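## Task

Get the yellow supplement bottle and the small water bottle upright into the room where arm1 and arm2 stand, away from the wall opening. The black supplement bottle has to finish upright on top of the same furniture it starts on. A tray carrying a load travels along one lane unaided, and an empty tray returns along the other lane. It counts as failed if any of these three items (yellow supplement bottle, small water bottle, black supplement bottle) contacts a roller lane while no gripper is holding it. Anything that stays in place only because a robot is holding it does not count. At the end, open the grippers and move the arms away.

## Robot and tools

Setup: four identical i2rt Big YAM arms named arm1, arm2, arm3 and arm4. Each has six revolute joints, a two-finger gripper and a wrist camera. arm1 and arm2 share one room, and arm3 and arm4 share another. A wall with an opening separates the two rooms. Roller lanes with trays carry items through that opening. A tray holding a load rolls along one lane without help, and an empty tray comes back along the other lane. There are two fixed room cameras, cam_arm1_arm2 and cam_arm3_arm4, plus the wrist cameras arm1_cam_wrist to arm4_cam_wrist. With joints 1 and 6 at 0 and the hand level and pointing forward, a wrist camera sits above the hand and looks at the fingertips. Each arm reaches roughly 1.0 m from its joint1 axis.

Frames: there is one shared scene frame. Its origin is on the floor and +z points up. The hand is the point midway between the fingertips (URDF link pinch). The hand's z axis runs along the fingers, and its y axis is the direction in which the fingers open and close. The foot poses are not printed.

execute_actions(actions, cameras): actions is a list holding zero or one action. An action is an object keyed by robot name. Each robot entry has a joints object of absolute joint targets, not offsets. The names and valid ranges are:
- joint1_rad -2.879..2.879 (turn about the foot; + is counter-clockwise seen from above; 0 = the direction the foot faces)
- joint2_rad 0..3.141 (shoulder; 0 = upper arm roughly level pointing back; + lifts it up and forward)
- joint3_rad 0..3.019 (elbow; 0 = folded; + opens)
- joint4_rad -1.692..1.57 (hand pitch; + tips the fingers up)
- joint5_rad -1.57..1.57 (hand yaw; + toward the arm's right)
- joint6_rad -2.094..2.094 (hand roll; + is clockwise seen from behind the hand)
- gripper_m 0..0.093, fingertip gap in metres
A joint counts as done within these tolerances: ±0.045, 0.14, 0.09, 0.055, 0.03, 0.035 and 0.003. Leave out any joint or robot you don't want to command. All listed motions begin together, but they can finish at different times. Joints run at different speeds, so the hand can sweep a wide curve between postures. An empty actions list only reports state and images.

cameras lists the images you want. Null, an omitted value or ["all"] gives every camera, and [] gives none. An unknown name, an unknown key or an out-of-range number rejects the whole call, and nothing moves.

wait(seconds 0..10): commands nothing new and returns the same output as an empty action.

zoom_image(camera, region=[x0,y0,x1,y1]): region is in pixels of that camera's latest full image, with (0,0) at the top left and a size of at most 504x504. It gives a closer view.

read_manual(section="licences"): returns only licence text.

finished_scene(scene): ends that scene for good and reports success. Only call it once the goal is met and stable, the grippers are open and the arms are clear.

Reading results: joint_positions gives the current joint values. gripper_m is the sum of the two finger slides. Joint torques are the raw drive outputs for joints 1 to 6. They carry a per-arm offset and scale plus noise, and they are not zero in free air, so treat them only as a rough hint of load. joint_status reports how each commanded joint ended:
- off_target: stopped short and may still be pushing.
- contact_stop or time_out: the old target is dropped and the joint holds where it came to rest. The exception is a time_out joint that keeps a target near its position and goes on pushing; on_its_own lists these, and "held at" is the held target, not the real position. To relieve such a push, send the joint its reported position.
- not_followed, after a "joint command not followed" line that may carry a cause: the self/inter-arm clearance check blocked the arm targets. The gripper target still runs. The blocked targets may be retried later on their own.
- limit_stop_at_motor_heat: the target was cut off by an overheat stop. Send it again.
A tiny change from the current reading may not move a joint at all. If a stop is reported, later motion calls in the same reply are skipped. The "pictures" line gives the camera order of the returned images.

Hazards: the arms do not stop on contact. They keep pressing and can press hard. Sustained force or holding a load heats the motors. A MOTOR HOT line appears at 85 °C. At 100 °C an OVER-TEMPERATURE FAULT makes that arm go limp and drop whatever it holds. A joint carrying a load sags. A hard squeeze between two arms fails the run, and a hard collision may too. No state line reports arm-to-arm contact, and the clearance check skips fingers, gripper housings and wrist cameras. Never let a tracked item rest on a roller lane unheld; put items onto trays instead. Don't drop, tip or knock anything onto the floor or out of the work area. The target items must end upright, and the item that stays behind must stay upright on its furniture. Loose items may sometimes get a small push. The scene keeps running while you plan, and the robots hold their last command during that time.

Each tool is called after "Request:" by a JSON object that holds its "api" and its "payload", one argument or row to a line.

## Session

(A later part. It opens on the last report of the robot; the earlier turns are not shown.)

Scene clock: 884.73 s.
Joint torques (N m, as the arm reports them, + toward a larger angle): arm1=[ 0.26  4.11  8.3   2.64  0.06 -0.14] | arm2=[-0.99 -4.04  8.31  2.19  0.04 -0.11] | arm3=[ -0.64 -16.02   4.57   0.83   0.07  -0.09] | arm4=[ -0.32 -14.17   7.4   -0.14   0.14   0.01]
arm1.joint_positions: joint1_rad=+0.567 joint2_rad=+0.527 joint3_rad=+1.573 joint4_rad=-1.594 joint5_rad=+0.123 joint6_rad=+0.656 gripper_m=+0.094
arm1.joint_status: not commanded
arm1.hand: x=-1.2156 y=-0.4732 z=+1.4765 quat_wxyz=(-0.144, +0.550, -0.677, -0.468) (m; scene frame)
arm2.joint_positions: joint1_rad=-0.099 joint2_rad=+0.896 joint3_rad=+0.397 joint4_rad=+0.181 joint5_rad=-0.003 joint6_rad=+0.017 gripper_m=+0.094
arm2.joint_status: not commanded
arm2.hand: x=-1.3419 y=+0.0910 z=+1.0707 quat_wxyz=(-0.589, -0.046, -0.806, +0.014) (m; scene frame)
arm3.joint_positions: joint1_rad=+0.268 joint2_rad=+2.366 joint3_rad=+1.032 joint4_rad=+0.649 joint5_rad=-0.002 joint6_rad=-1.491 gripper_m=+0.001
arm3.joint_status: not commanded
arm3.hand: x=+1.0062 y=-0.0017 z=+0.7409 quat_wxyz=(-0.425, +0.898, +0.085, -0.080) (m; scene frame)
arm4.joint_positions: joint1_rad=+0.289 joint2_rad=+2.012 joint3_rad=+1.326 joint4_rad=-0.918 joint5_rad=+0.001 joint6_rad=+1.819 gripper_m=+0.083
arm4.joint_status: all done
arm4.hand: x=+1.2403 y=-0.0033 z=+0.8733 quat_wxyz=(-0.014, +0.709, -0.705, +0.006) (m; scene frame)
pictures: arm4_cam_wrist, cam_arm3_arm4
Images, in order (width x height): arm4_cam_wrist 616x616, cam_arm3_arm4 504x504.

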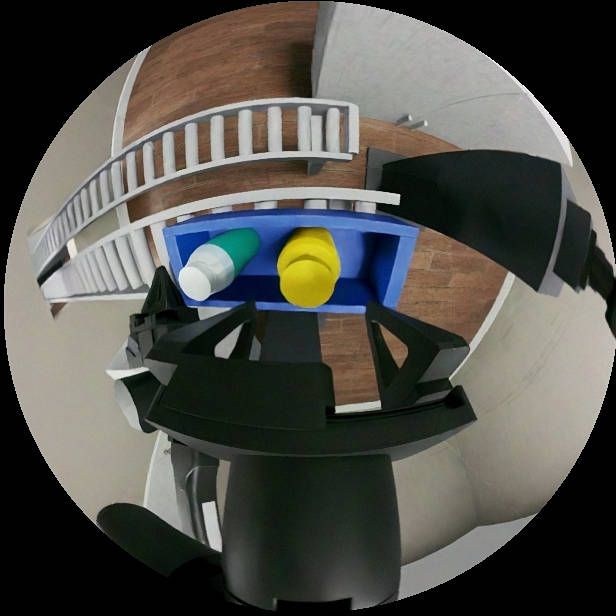

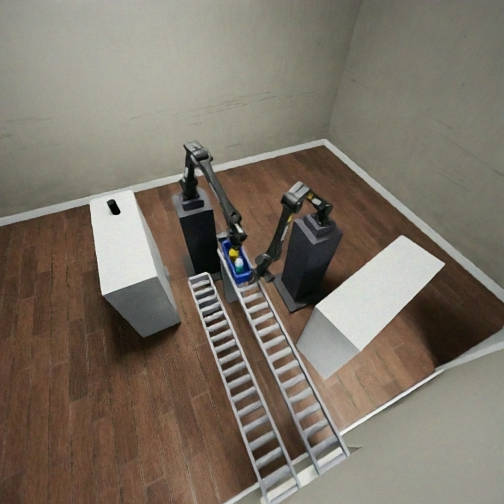

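Request:
{"api": "execute_actions", "payload": {
  "actions": [
    {"arm3": {"joints": {"joint1_rad": 0.55, "joint2_rad": 1.70, "joint3_rad": 0.45, "joint4_rad": 0.56}}, "arm4": {"joints": {"joint2_rad": 1.55, "joint4_rad": -1.15}}}
  ],
  "cameras": ["arm4_cam_wrist", "cam_arm3_arm4", "cam_arm1_arm2", "arm2_cam_wrist"]
}}

Scene clock: 915.63 s.
Joint torques (N m, as the arm reports them, + toward a larger angle): arm1=[ 0.4   4.12  8.26  2.65  0.06 -0.14] | arm2=[-0.66 -4.59  8.52  2.25  0.   -0.16] | arm3=[ -0.75 -10.85   5.07   1.13   0.02  -0.1 ] | arm4=[  0.05 -10.33   9.39   0.25   0.15   0.04]
arm1.joint_positions: joint1_rad=+0.567 joint2_rad=+0.527 joint3_rad=+1.573 joint4_rad=-1.594 joint5_rad=+0.123 joint6_rad=+0.656 gripper_m=+0.094
arm1.joint_status: not commanded
arm1.hand: x=-1.2156 y=-0.4732 z=+1.4765 quat_wxyz=(-0.144, +0.550, -0.677, -0.468) (m; scene frame)
arm2.joint_positions: joint1_rad=-0.099 joint2_rad=+0.896 joint3_rad=+0.397 joint4_rad=+0.181 joint5_rad=-0.003 joint6_rad=+0.017 gripper_m=+0.094
arm2.joint_status: not commanded
arm2.hand: x=-1.3419 y=+0.0910 z=+1.0707 quat_wxyz=(-0.589, -0.046, -0.806, +0.014) (m; scene frame)
arm3.joint_positions: joint1_rad=+0.552 joint2_rad=+1.714 joint3_rad=+0.447 joint4_rad=+0.566 joint5_rad=-0.002 joint6_rad=-1.491 gripper_m=+0.001
arm3.joint_status: all done
arm3.hand: x=+0.9387 y=-0.2215 z=+0.8923 quat_wxyz=(-0.403, +0.880, +0.213, -0.136) (m; scene frame)
arm4.joint_positions: joint1_rad=+0.289 joint2_rad=+1.544 joint3_rad=+1.326 joint4_rad=-1.133 joint5_rad=+0.001 joint6_rad=+1.819 gripper_m=+0.083
arm4.joint_status: all done
arm4.hand: x=+1.2663 y=+0.0028 z=+1.1055 quat_wxyz=(+0.095, +0.705, -0.700, -0.058) (m; scene frame)
pictures: arm2_cam_wrist, arm4_cam_wrist, cam_arm1_arm2, cam_arm3_arm4
Images, in order (width x height): arm2_cam_wrist 616x616, arm4_cam_wrist 616x616, cam_arm1_arm2 504x504, cam_arm3_arm4 504x504.

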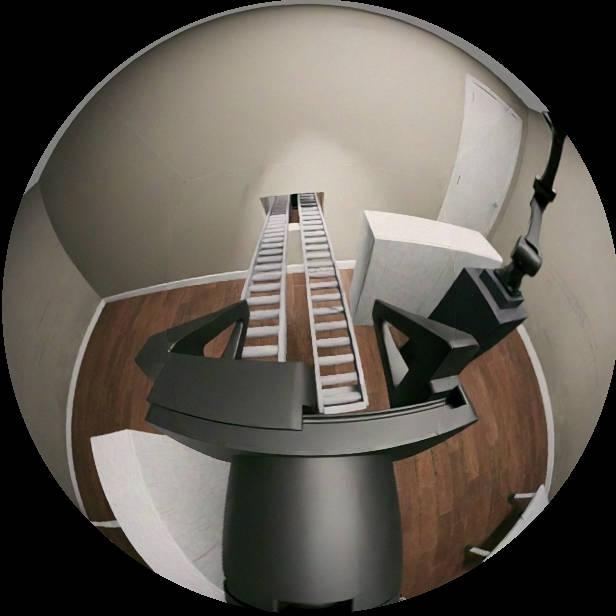

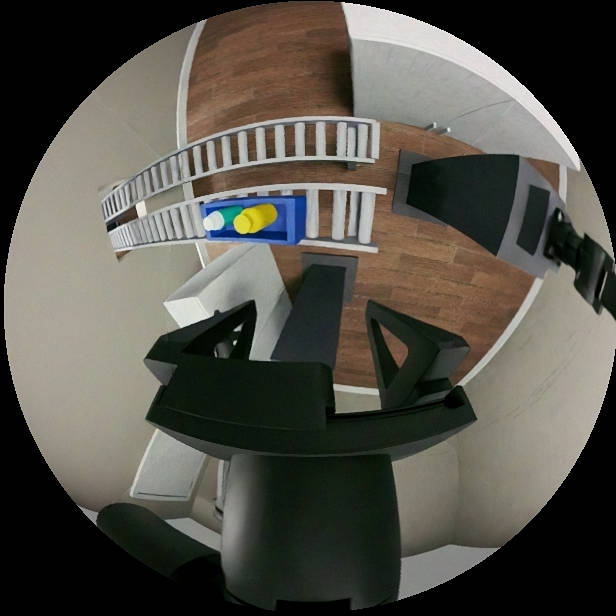

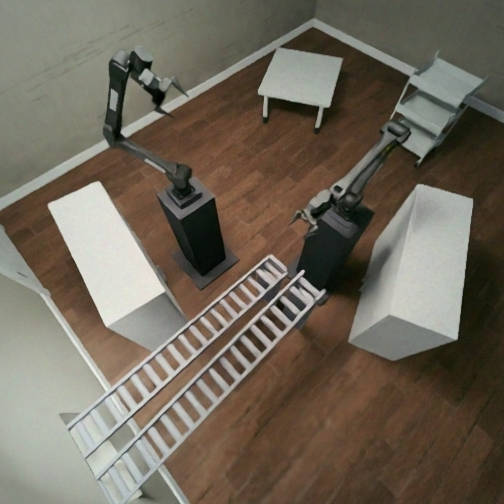

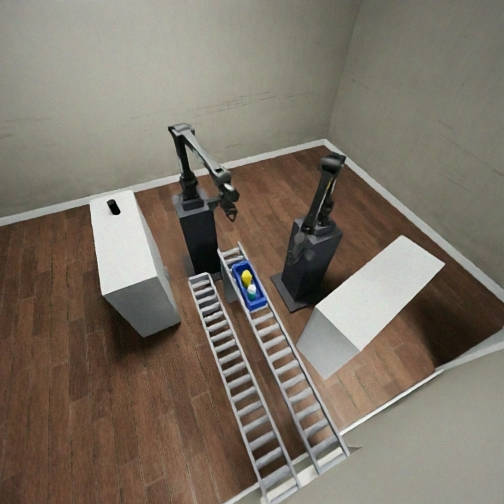

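Request:
{"api": "wait", "payload": {
  "seconds": 3
}}

Scene clock: 920.03 s.
Joint torques (N m, as the arm reports them, + toward a larger angle): arm1=[ 0.33  4.15  8.26  2.64  0.05 -0.14] | arm2=[-0.54 -3.91  8.44  2.32  0.04 -0.18] | arm3=[ -0.98 -10.12   4.89   1.08   0.06  -0.1 ] | arm4=[ -0.8  -11.57   9.32   0.17   0.11   0.03]
arm1.joint_positions: joint1_rad=+0.567 joint2_rad=+0.527 joint3_rad=+1.573 joint4_rad=-1.594 joint5_rad=+0.123 joint6_rad=+0.656 gripper_m=+0.094
arm1.joint_status: not commanded
arm1.hand: x=-1.2156 y=-0.4732 z=+1.4765 quat_wxyz=(-0.144, +0.550, -0.677, -0.468) (m; scene frame)
arm2.joint_positions: joint1_rad=-0.099 joint2_rad=+0.896 joint3_rad=+0.397 joint4_rad=+0.181 joint5_rad=-0.003 joint6_rad=+0.017 gripper_m=+0.094
arm2.joint_status: not commanded
arm2.hand: x=-1.3419 y=+0.0910 z=+1.0707 quat_wxyz=(-0.589, -0.046, -0.806, +0.014) (m; scene frame)
arm3.joint_positions: joint1_rad=+0.552 joint2_rad=+1.714 joint3_rad=+0.447 joint4_rad=+0.566 joint5_rad=-0.002 joint6_rad=-1.491 gripper_m=+0.001
arm3.joint_status: all done
arm3.hand: x=+0.9387 y=-0.2215 z=+0.8923 quat_wxyz=(-0.403, +0.880, +0.213, -0.136) (m; scene frame)
arm4.joint_positions: joint1_rad=+0.289 joint2_rad=+1.544 joint3_rad=+1.326 joint4_rad=-1.133 joint5_rad=+0.001 joint6_rad=+1.819 gripper_m=+0.083
arm4.joint_status: all done
arm4.hand: x=+1.2663 y=+0.0028 z=+1.1055 quat_wxyz=(+0.095, +0.705, -0.700, -0.058) (m; scene frame)
wait: 3.00 s; at rest from the start
pictures: arm1_cam_wrist, arm2_cam_wrist, arm3_cam_wrist, arm4_cam_wrist, cam_arm1_arm2, cam_arm3_arm4
Images, in order (width x height): arm1_cam_wrist 616x616, arm2_cam_wrist 616x616, arm3_cam_wrist 616x616, arm4_cam_wrist 616x616, cam_arm1_arm2 504x504, cam_arm3_arm4 504x504.

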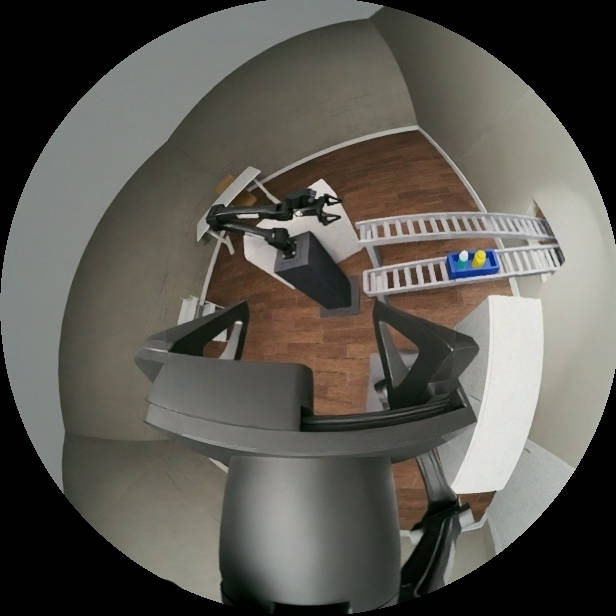

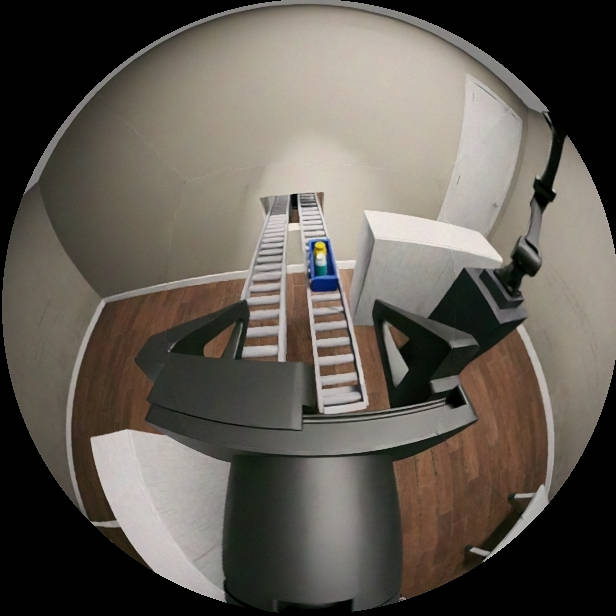

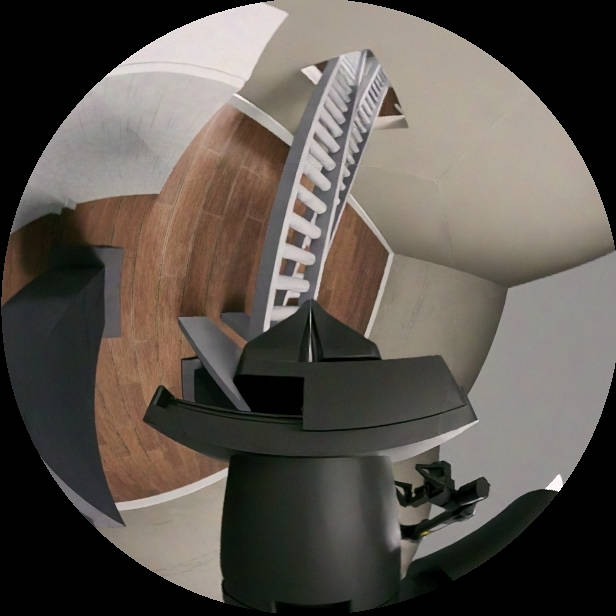

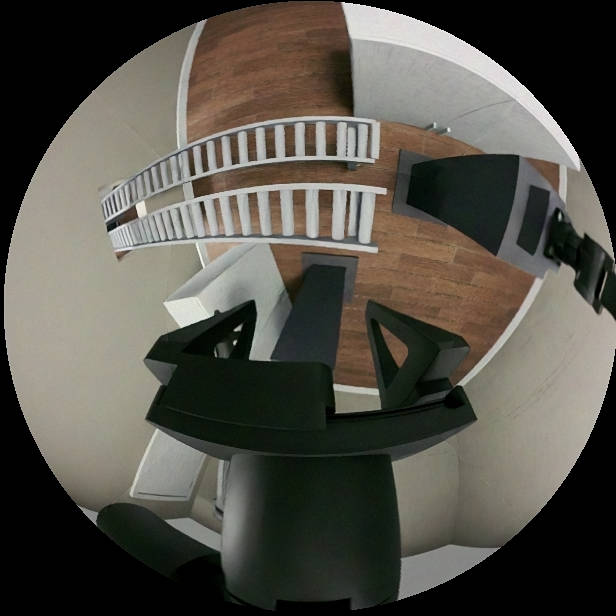

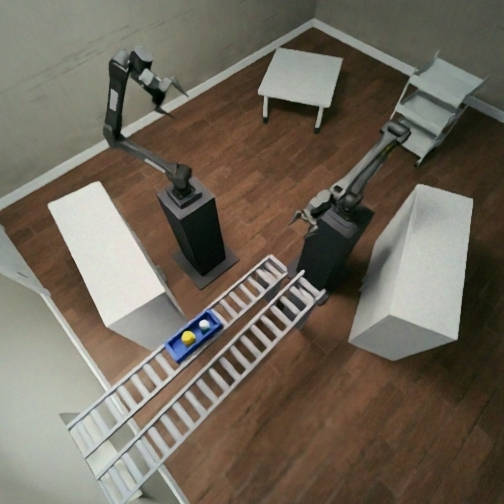

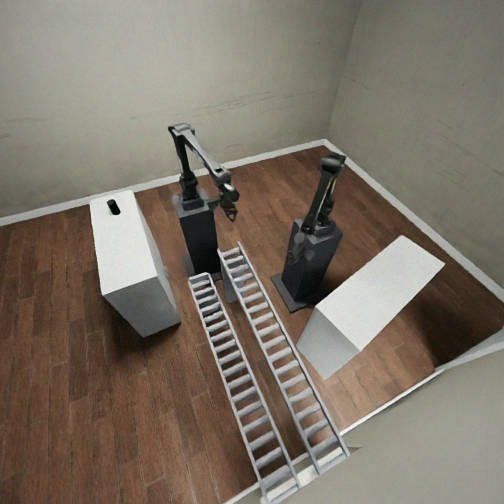

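Request:
{"api": "wait", "payload": {
  "seconds": 3
}}

Scene clock: 924.53 s.
Joint torques (N m, as the arm reports them, + toward a larger angle): arm1=[ 0.42  4.15  8.22  2.66  0.06 -0.14] | arm2=[-1.02 -4.46  8.39  2.05 -0.01 -0.08] | arm3=[-0.77 -9.97  4.81  0.97  0.01 -0.1 ] | arm4=[ -0.92 -10.92   9.58   0.12   0.12  -0.03]
arm1.joint_positions: joint1_rad=+0.567 joint2_rad=+0.527 joint3_rad=+1.573 joint4_rad=-1.594 joint5_rad=+0.123 joint6_rad=+0.656 gripper_m=+0.094
arm1.joint_status: not commanded
arm1.hand: x=-1.2156 y=-0.4732 z=+1.4765 quat_wxyz=(-0.144, +0.550, -0.677, -0.468) (m; scene frame)
arm2.joint_positions: joint1_rad=-0.099 joint2_rad=+0.896 joint3_rad=+0.397 joint4_rad=+0.181 joint5_rad=-0.003 joint6_rad=+0.017 gripper_m=+0.094
arm2.joint_status: not commanded
arm2.hand: x=-1.3419 y=+0.0910 z=+1.0707 quat_wxyz=(-0.589, -0.046, -0.806, +0.014) (m; scene frame)
arm3.joint_positions: joint1_rad=+0.552 joint2_rad=+1.714 joint3_rad=+0.447 joint4_rad=+0.566 joint5_rad=-0.002 joint6_rad=-1.491 gripper_m=+0.001
arm3.joint_status: all done
arm3.hand: x=+0.9387 y=-0.2215 z=+0.8923 quat_wxyz=(-0.403, +0.880, +0.213, -0.136) (m; scene frame)
arm4.joint_positions: joint1_rad=+0.289 joint2_rad=+1.544 joint3_rad=+1.326 joint4_rad=-1.133 joint5_rad=+0.001 joint6_rad=+1.819 gripper_m=+0.083
arm4.joint_status: all done
arm4.hand: x=+1.2663 y=+0.0028 z=+1.1055 quat_wxyz=(+0.095, +0.705, -0.700, -0.058) (m; scene frame)
wait: 3.00 s; at rest from the start
pictures: arm1_cam_wrist, arm2_cam_wrist, arm3_cam_wrist, arm4_cam_wrist, cam_arm1_arm2, cam_arm3_arm4
Images, in order (width x height): arm1_cam_wrist 616x616, arm2_cam_wrist 616x616, arm3_cam_wrist 616x616, arm4_cam_wrist 616x616, cam_arm1_arm2 504x504, cam_arm3_arm4 504x504.

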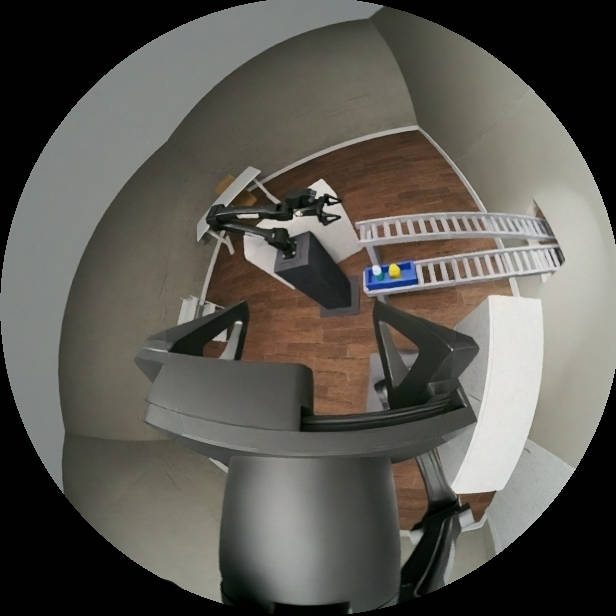

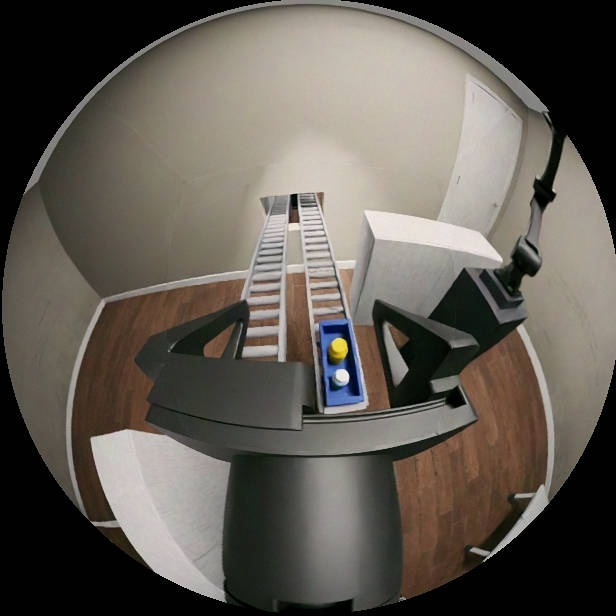

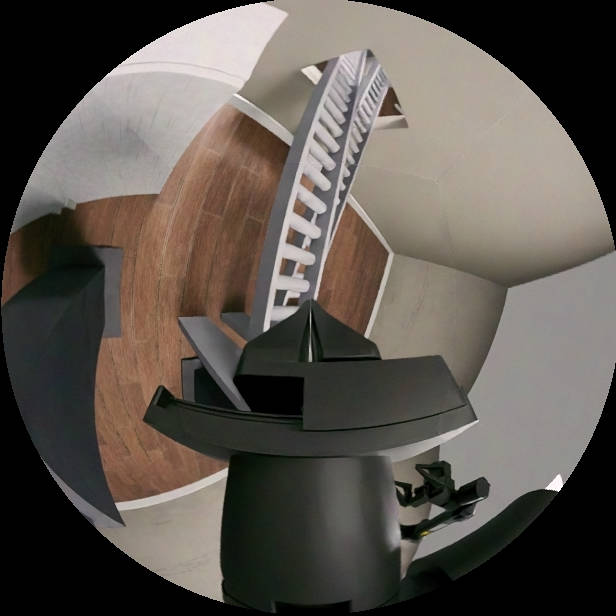

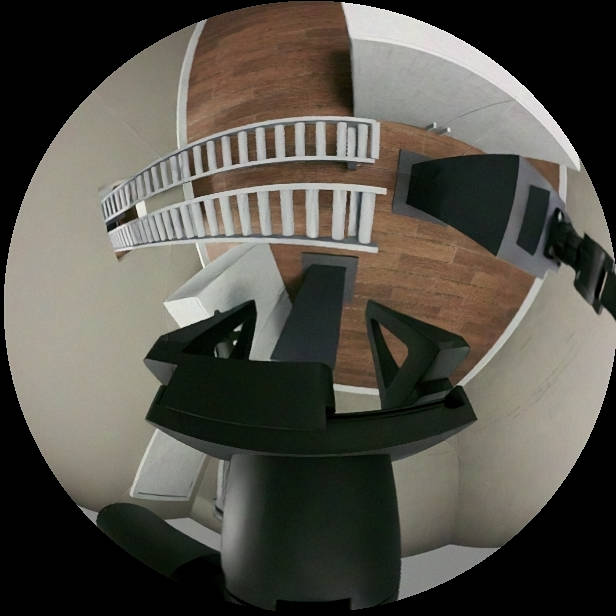

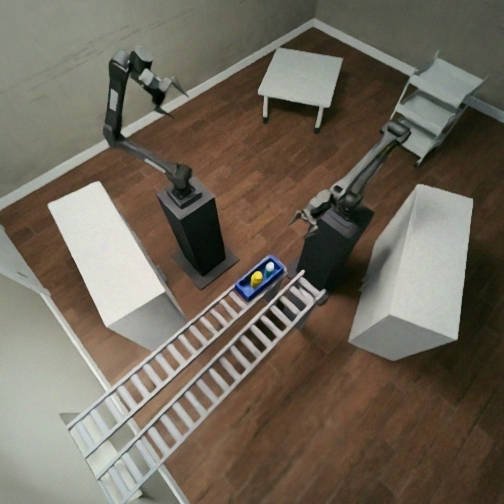

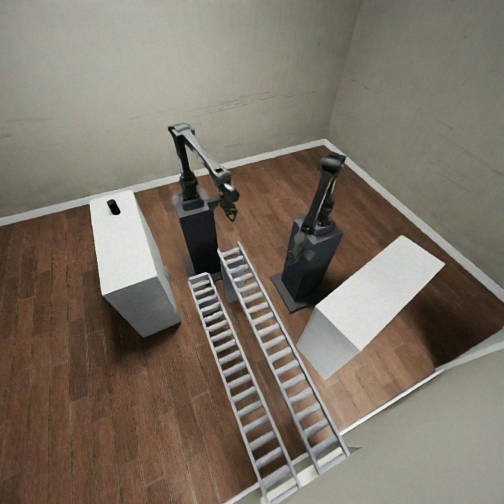

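Request:
{"api": "execute_actions", "payload": {
  "actions": [],
  "cameras": ["arm2_cam_wrist", "cam_arm1_arm2", "cam_arm3_arm4", "arm1_cam_wrist"]
}}

Request:
{"api": "zoom_image", "payload": {
  "camera": "cam_arm1_arm2",
  "region": [200, 220, 330, 330]
}}

Request:
{"api": "zoom_image", "payload": {
  "camera": "arm1_cam_wrist",
  "region": [340, 235, 450, 310]
}}

Request:
{"api": "zoom_image", "payload": {
  "camera": "cam_arm3_arm4",
  "region": [70, 170, 170, 250]
}}

Scene clock: 933.53 s.
Joint torques (N m, as the arm reports them, + toward a larger angle): arm1=[ 0.27  4.05  8.25  2.64  0.06 -0.13] | arm2=[ 0.04 -4.53  8.44  2.38  0.03 -0.13] | arm3=[ -1.62 -10.49   4.82   1.07   0.06  -0.17] | arm4=[ -0.45 -10.59   9.43   0.28   0.14   0.07]
arm1.joint_positions: joint1_rad=+0.567 joint2_rad=+0.527 joint3_rad=+1.573 joint4_rad=-1.594 joint5_rad=+0.123 joint6_rad=+0.656 gripper_m=+0.094
arm1.joint_status: not commanded
arm1.hand: x=-1.2156 y=-0.4732 z=+1.4765 quat_wxyz=(-0.144, +0.550, -0.677, -0.468) (m; scene frame)
arm2.joint_positions: joint1_rad=-0.099 joint2_rad=+0.896 joint3_rad=+0.397 joint4_rad=+0.181 joint5_rad=-0.003 joint6_rad=+0.017 gripper_m=+0.094
arm2.joint_status: not commanded
arm2.hand: x=-1.3419 y=+0.0910 z=+1.0707 quat_wxyz=(-0.589, -0.046, -0.806, +0.014) (m; scene frame)
arm3.joint_positions: joint1_rad=+0.552 joint2_rad=+1.714 joint3_rad=+0.447 joint4_rad=+0.566 joint5_rad=-0.002 joint6_rad=-1.491 gripper_m=+0.001
arm3.joint_status: all done
arm3.hand: x=+0.9387 y=-0.2215 z=+0.8923 quat_wxyz=(-0.403, +0.880, +0.213, -0.136) (m; scene frame)
arm4.joint_positions: joint1_rad=+0.289 joint2_rad=+1.544 joint3_rad=+1.326 joint4_rad=-1.133 joint5_rad=+0.001 joint6_rad=+1.819 gripper_m=+0.083
arm4.joint_status: all done
arm4.hand: x=+1.2663 y=+0.0028 z=+1.1055 quat_wxyz=(+0.095, +0.705, -0.700, -0.058) (m; scene frame)
pictures: arm1_cam_wrist, arm2_cam_wrist, cam_arm1_arm2, cam_arm3_arm4
Images, in order (width x height): arm1_cam_wrist 616x616, arm2_cam_wrist 616x616, cam_arm1_arm2 504x504, cam_arm3_arm4 504x504.

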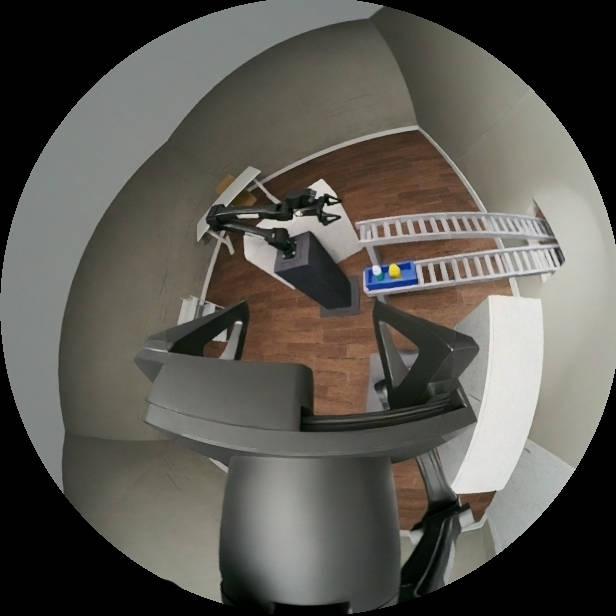

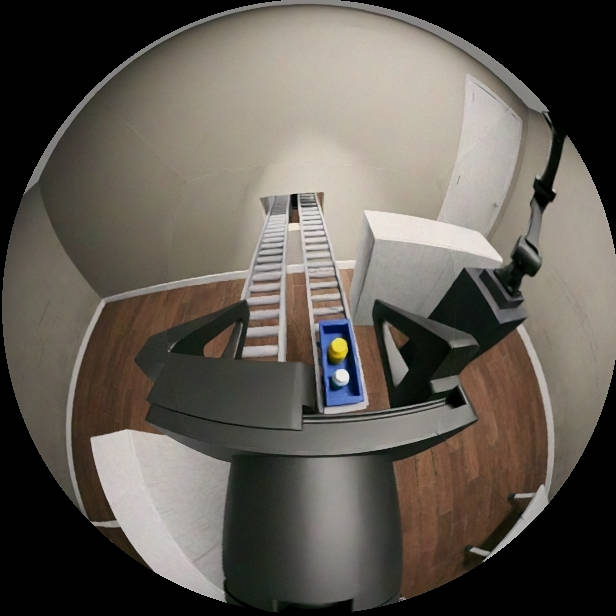

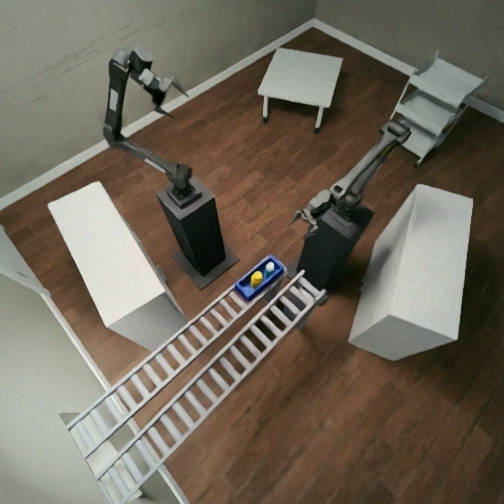

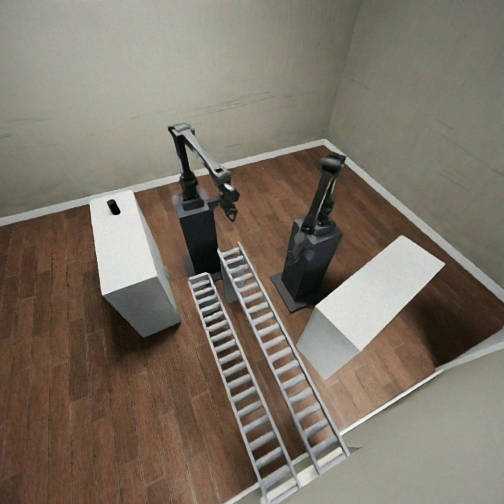

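Region (200, 220, 330, 330) of cam_arm1_arm2's 504x504 image, scaled by 3.877, with more detail than that image has; it fills the top 426 rows of this view, and the rest is white.

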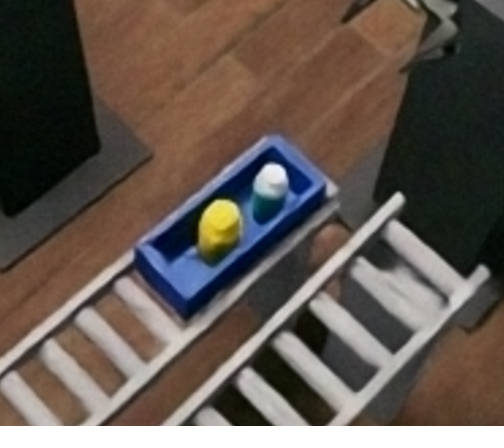

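Region (340, 235, 450, 310) of arm1_cam_wrist's 616x616 image, scaled by 4.582, with more detail than that image has; it fills the top 344 rows of this view, and the rest is white.

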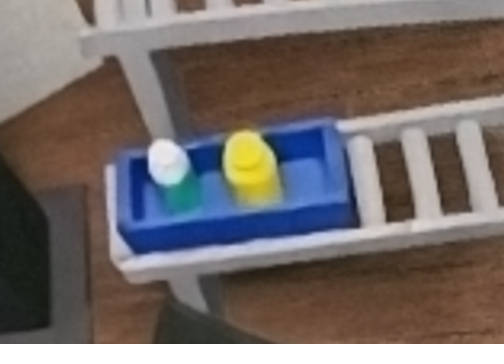

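Region (70, 170, 170, 250) of cam_arm3_arm4's 504x504 image, scaled by 5.040, with more detail than that image has; it fills the top 403 rows of this view, and the rest is white.

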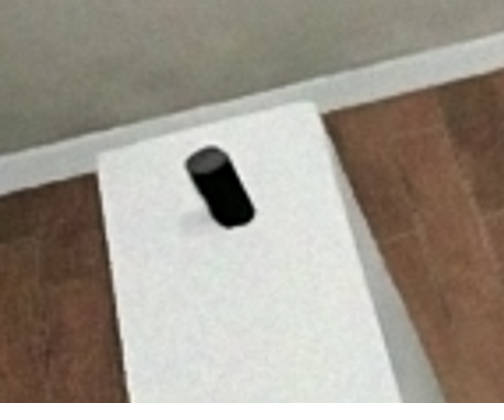

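Both bottles are standing in room 1/2, the black bottle is still standing on its cabinet, and all arms are clear.

Request:
{"api": "finished_scene", "payload": {
  "scene": 1
}}

The scene is finished: the task was done.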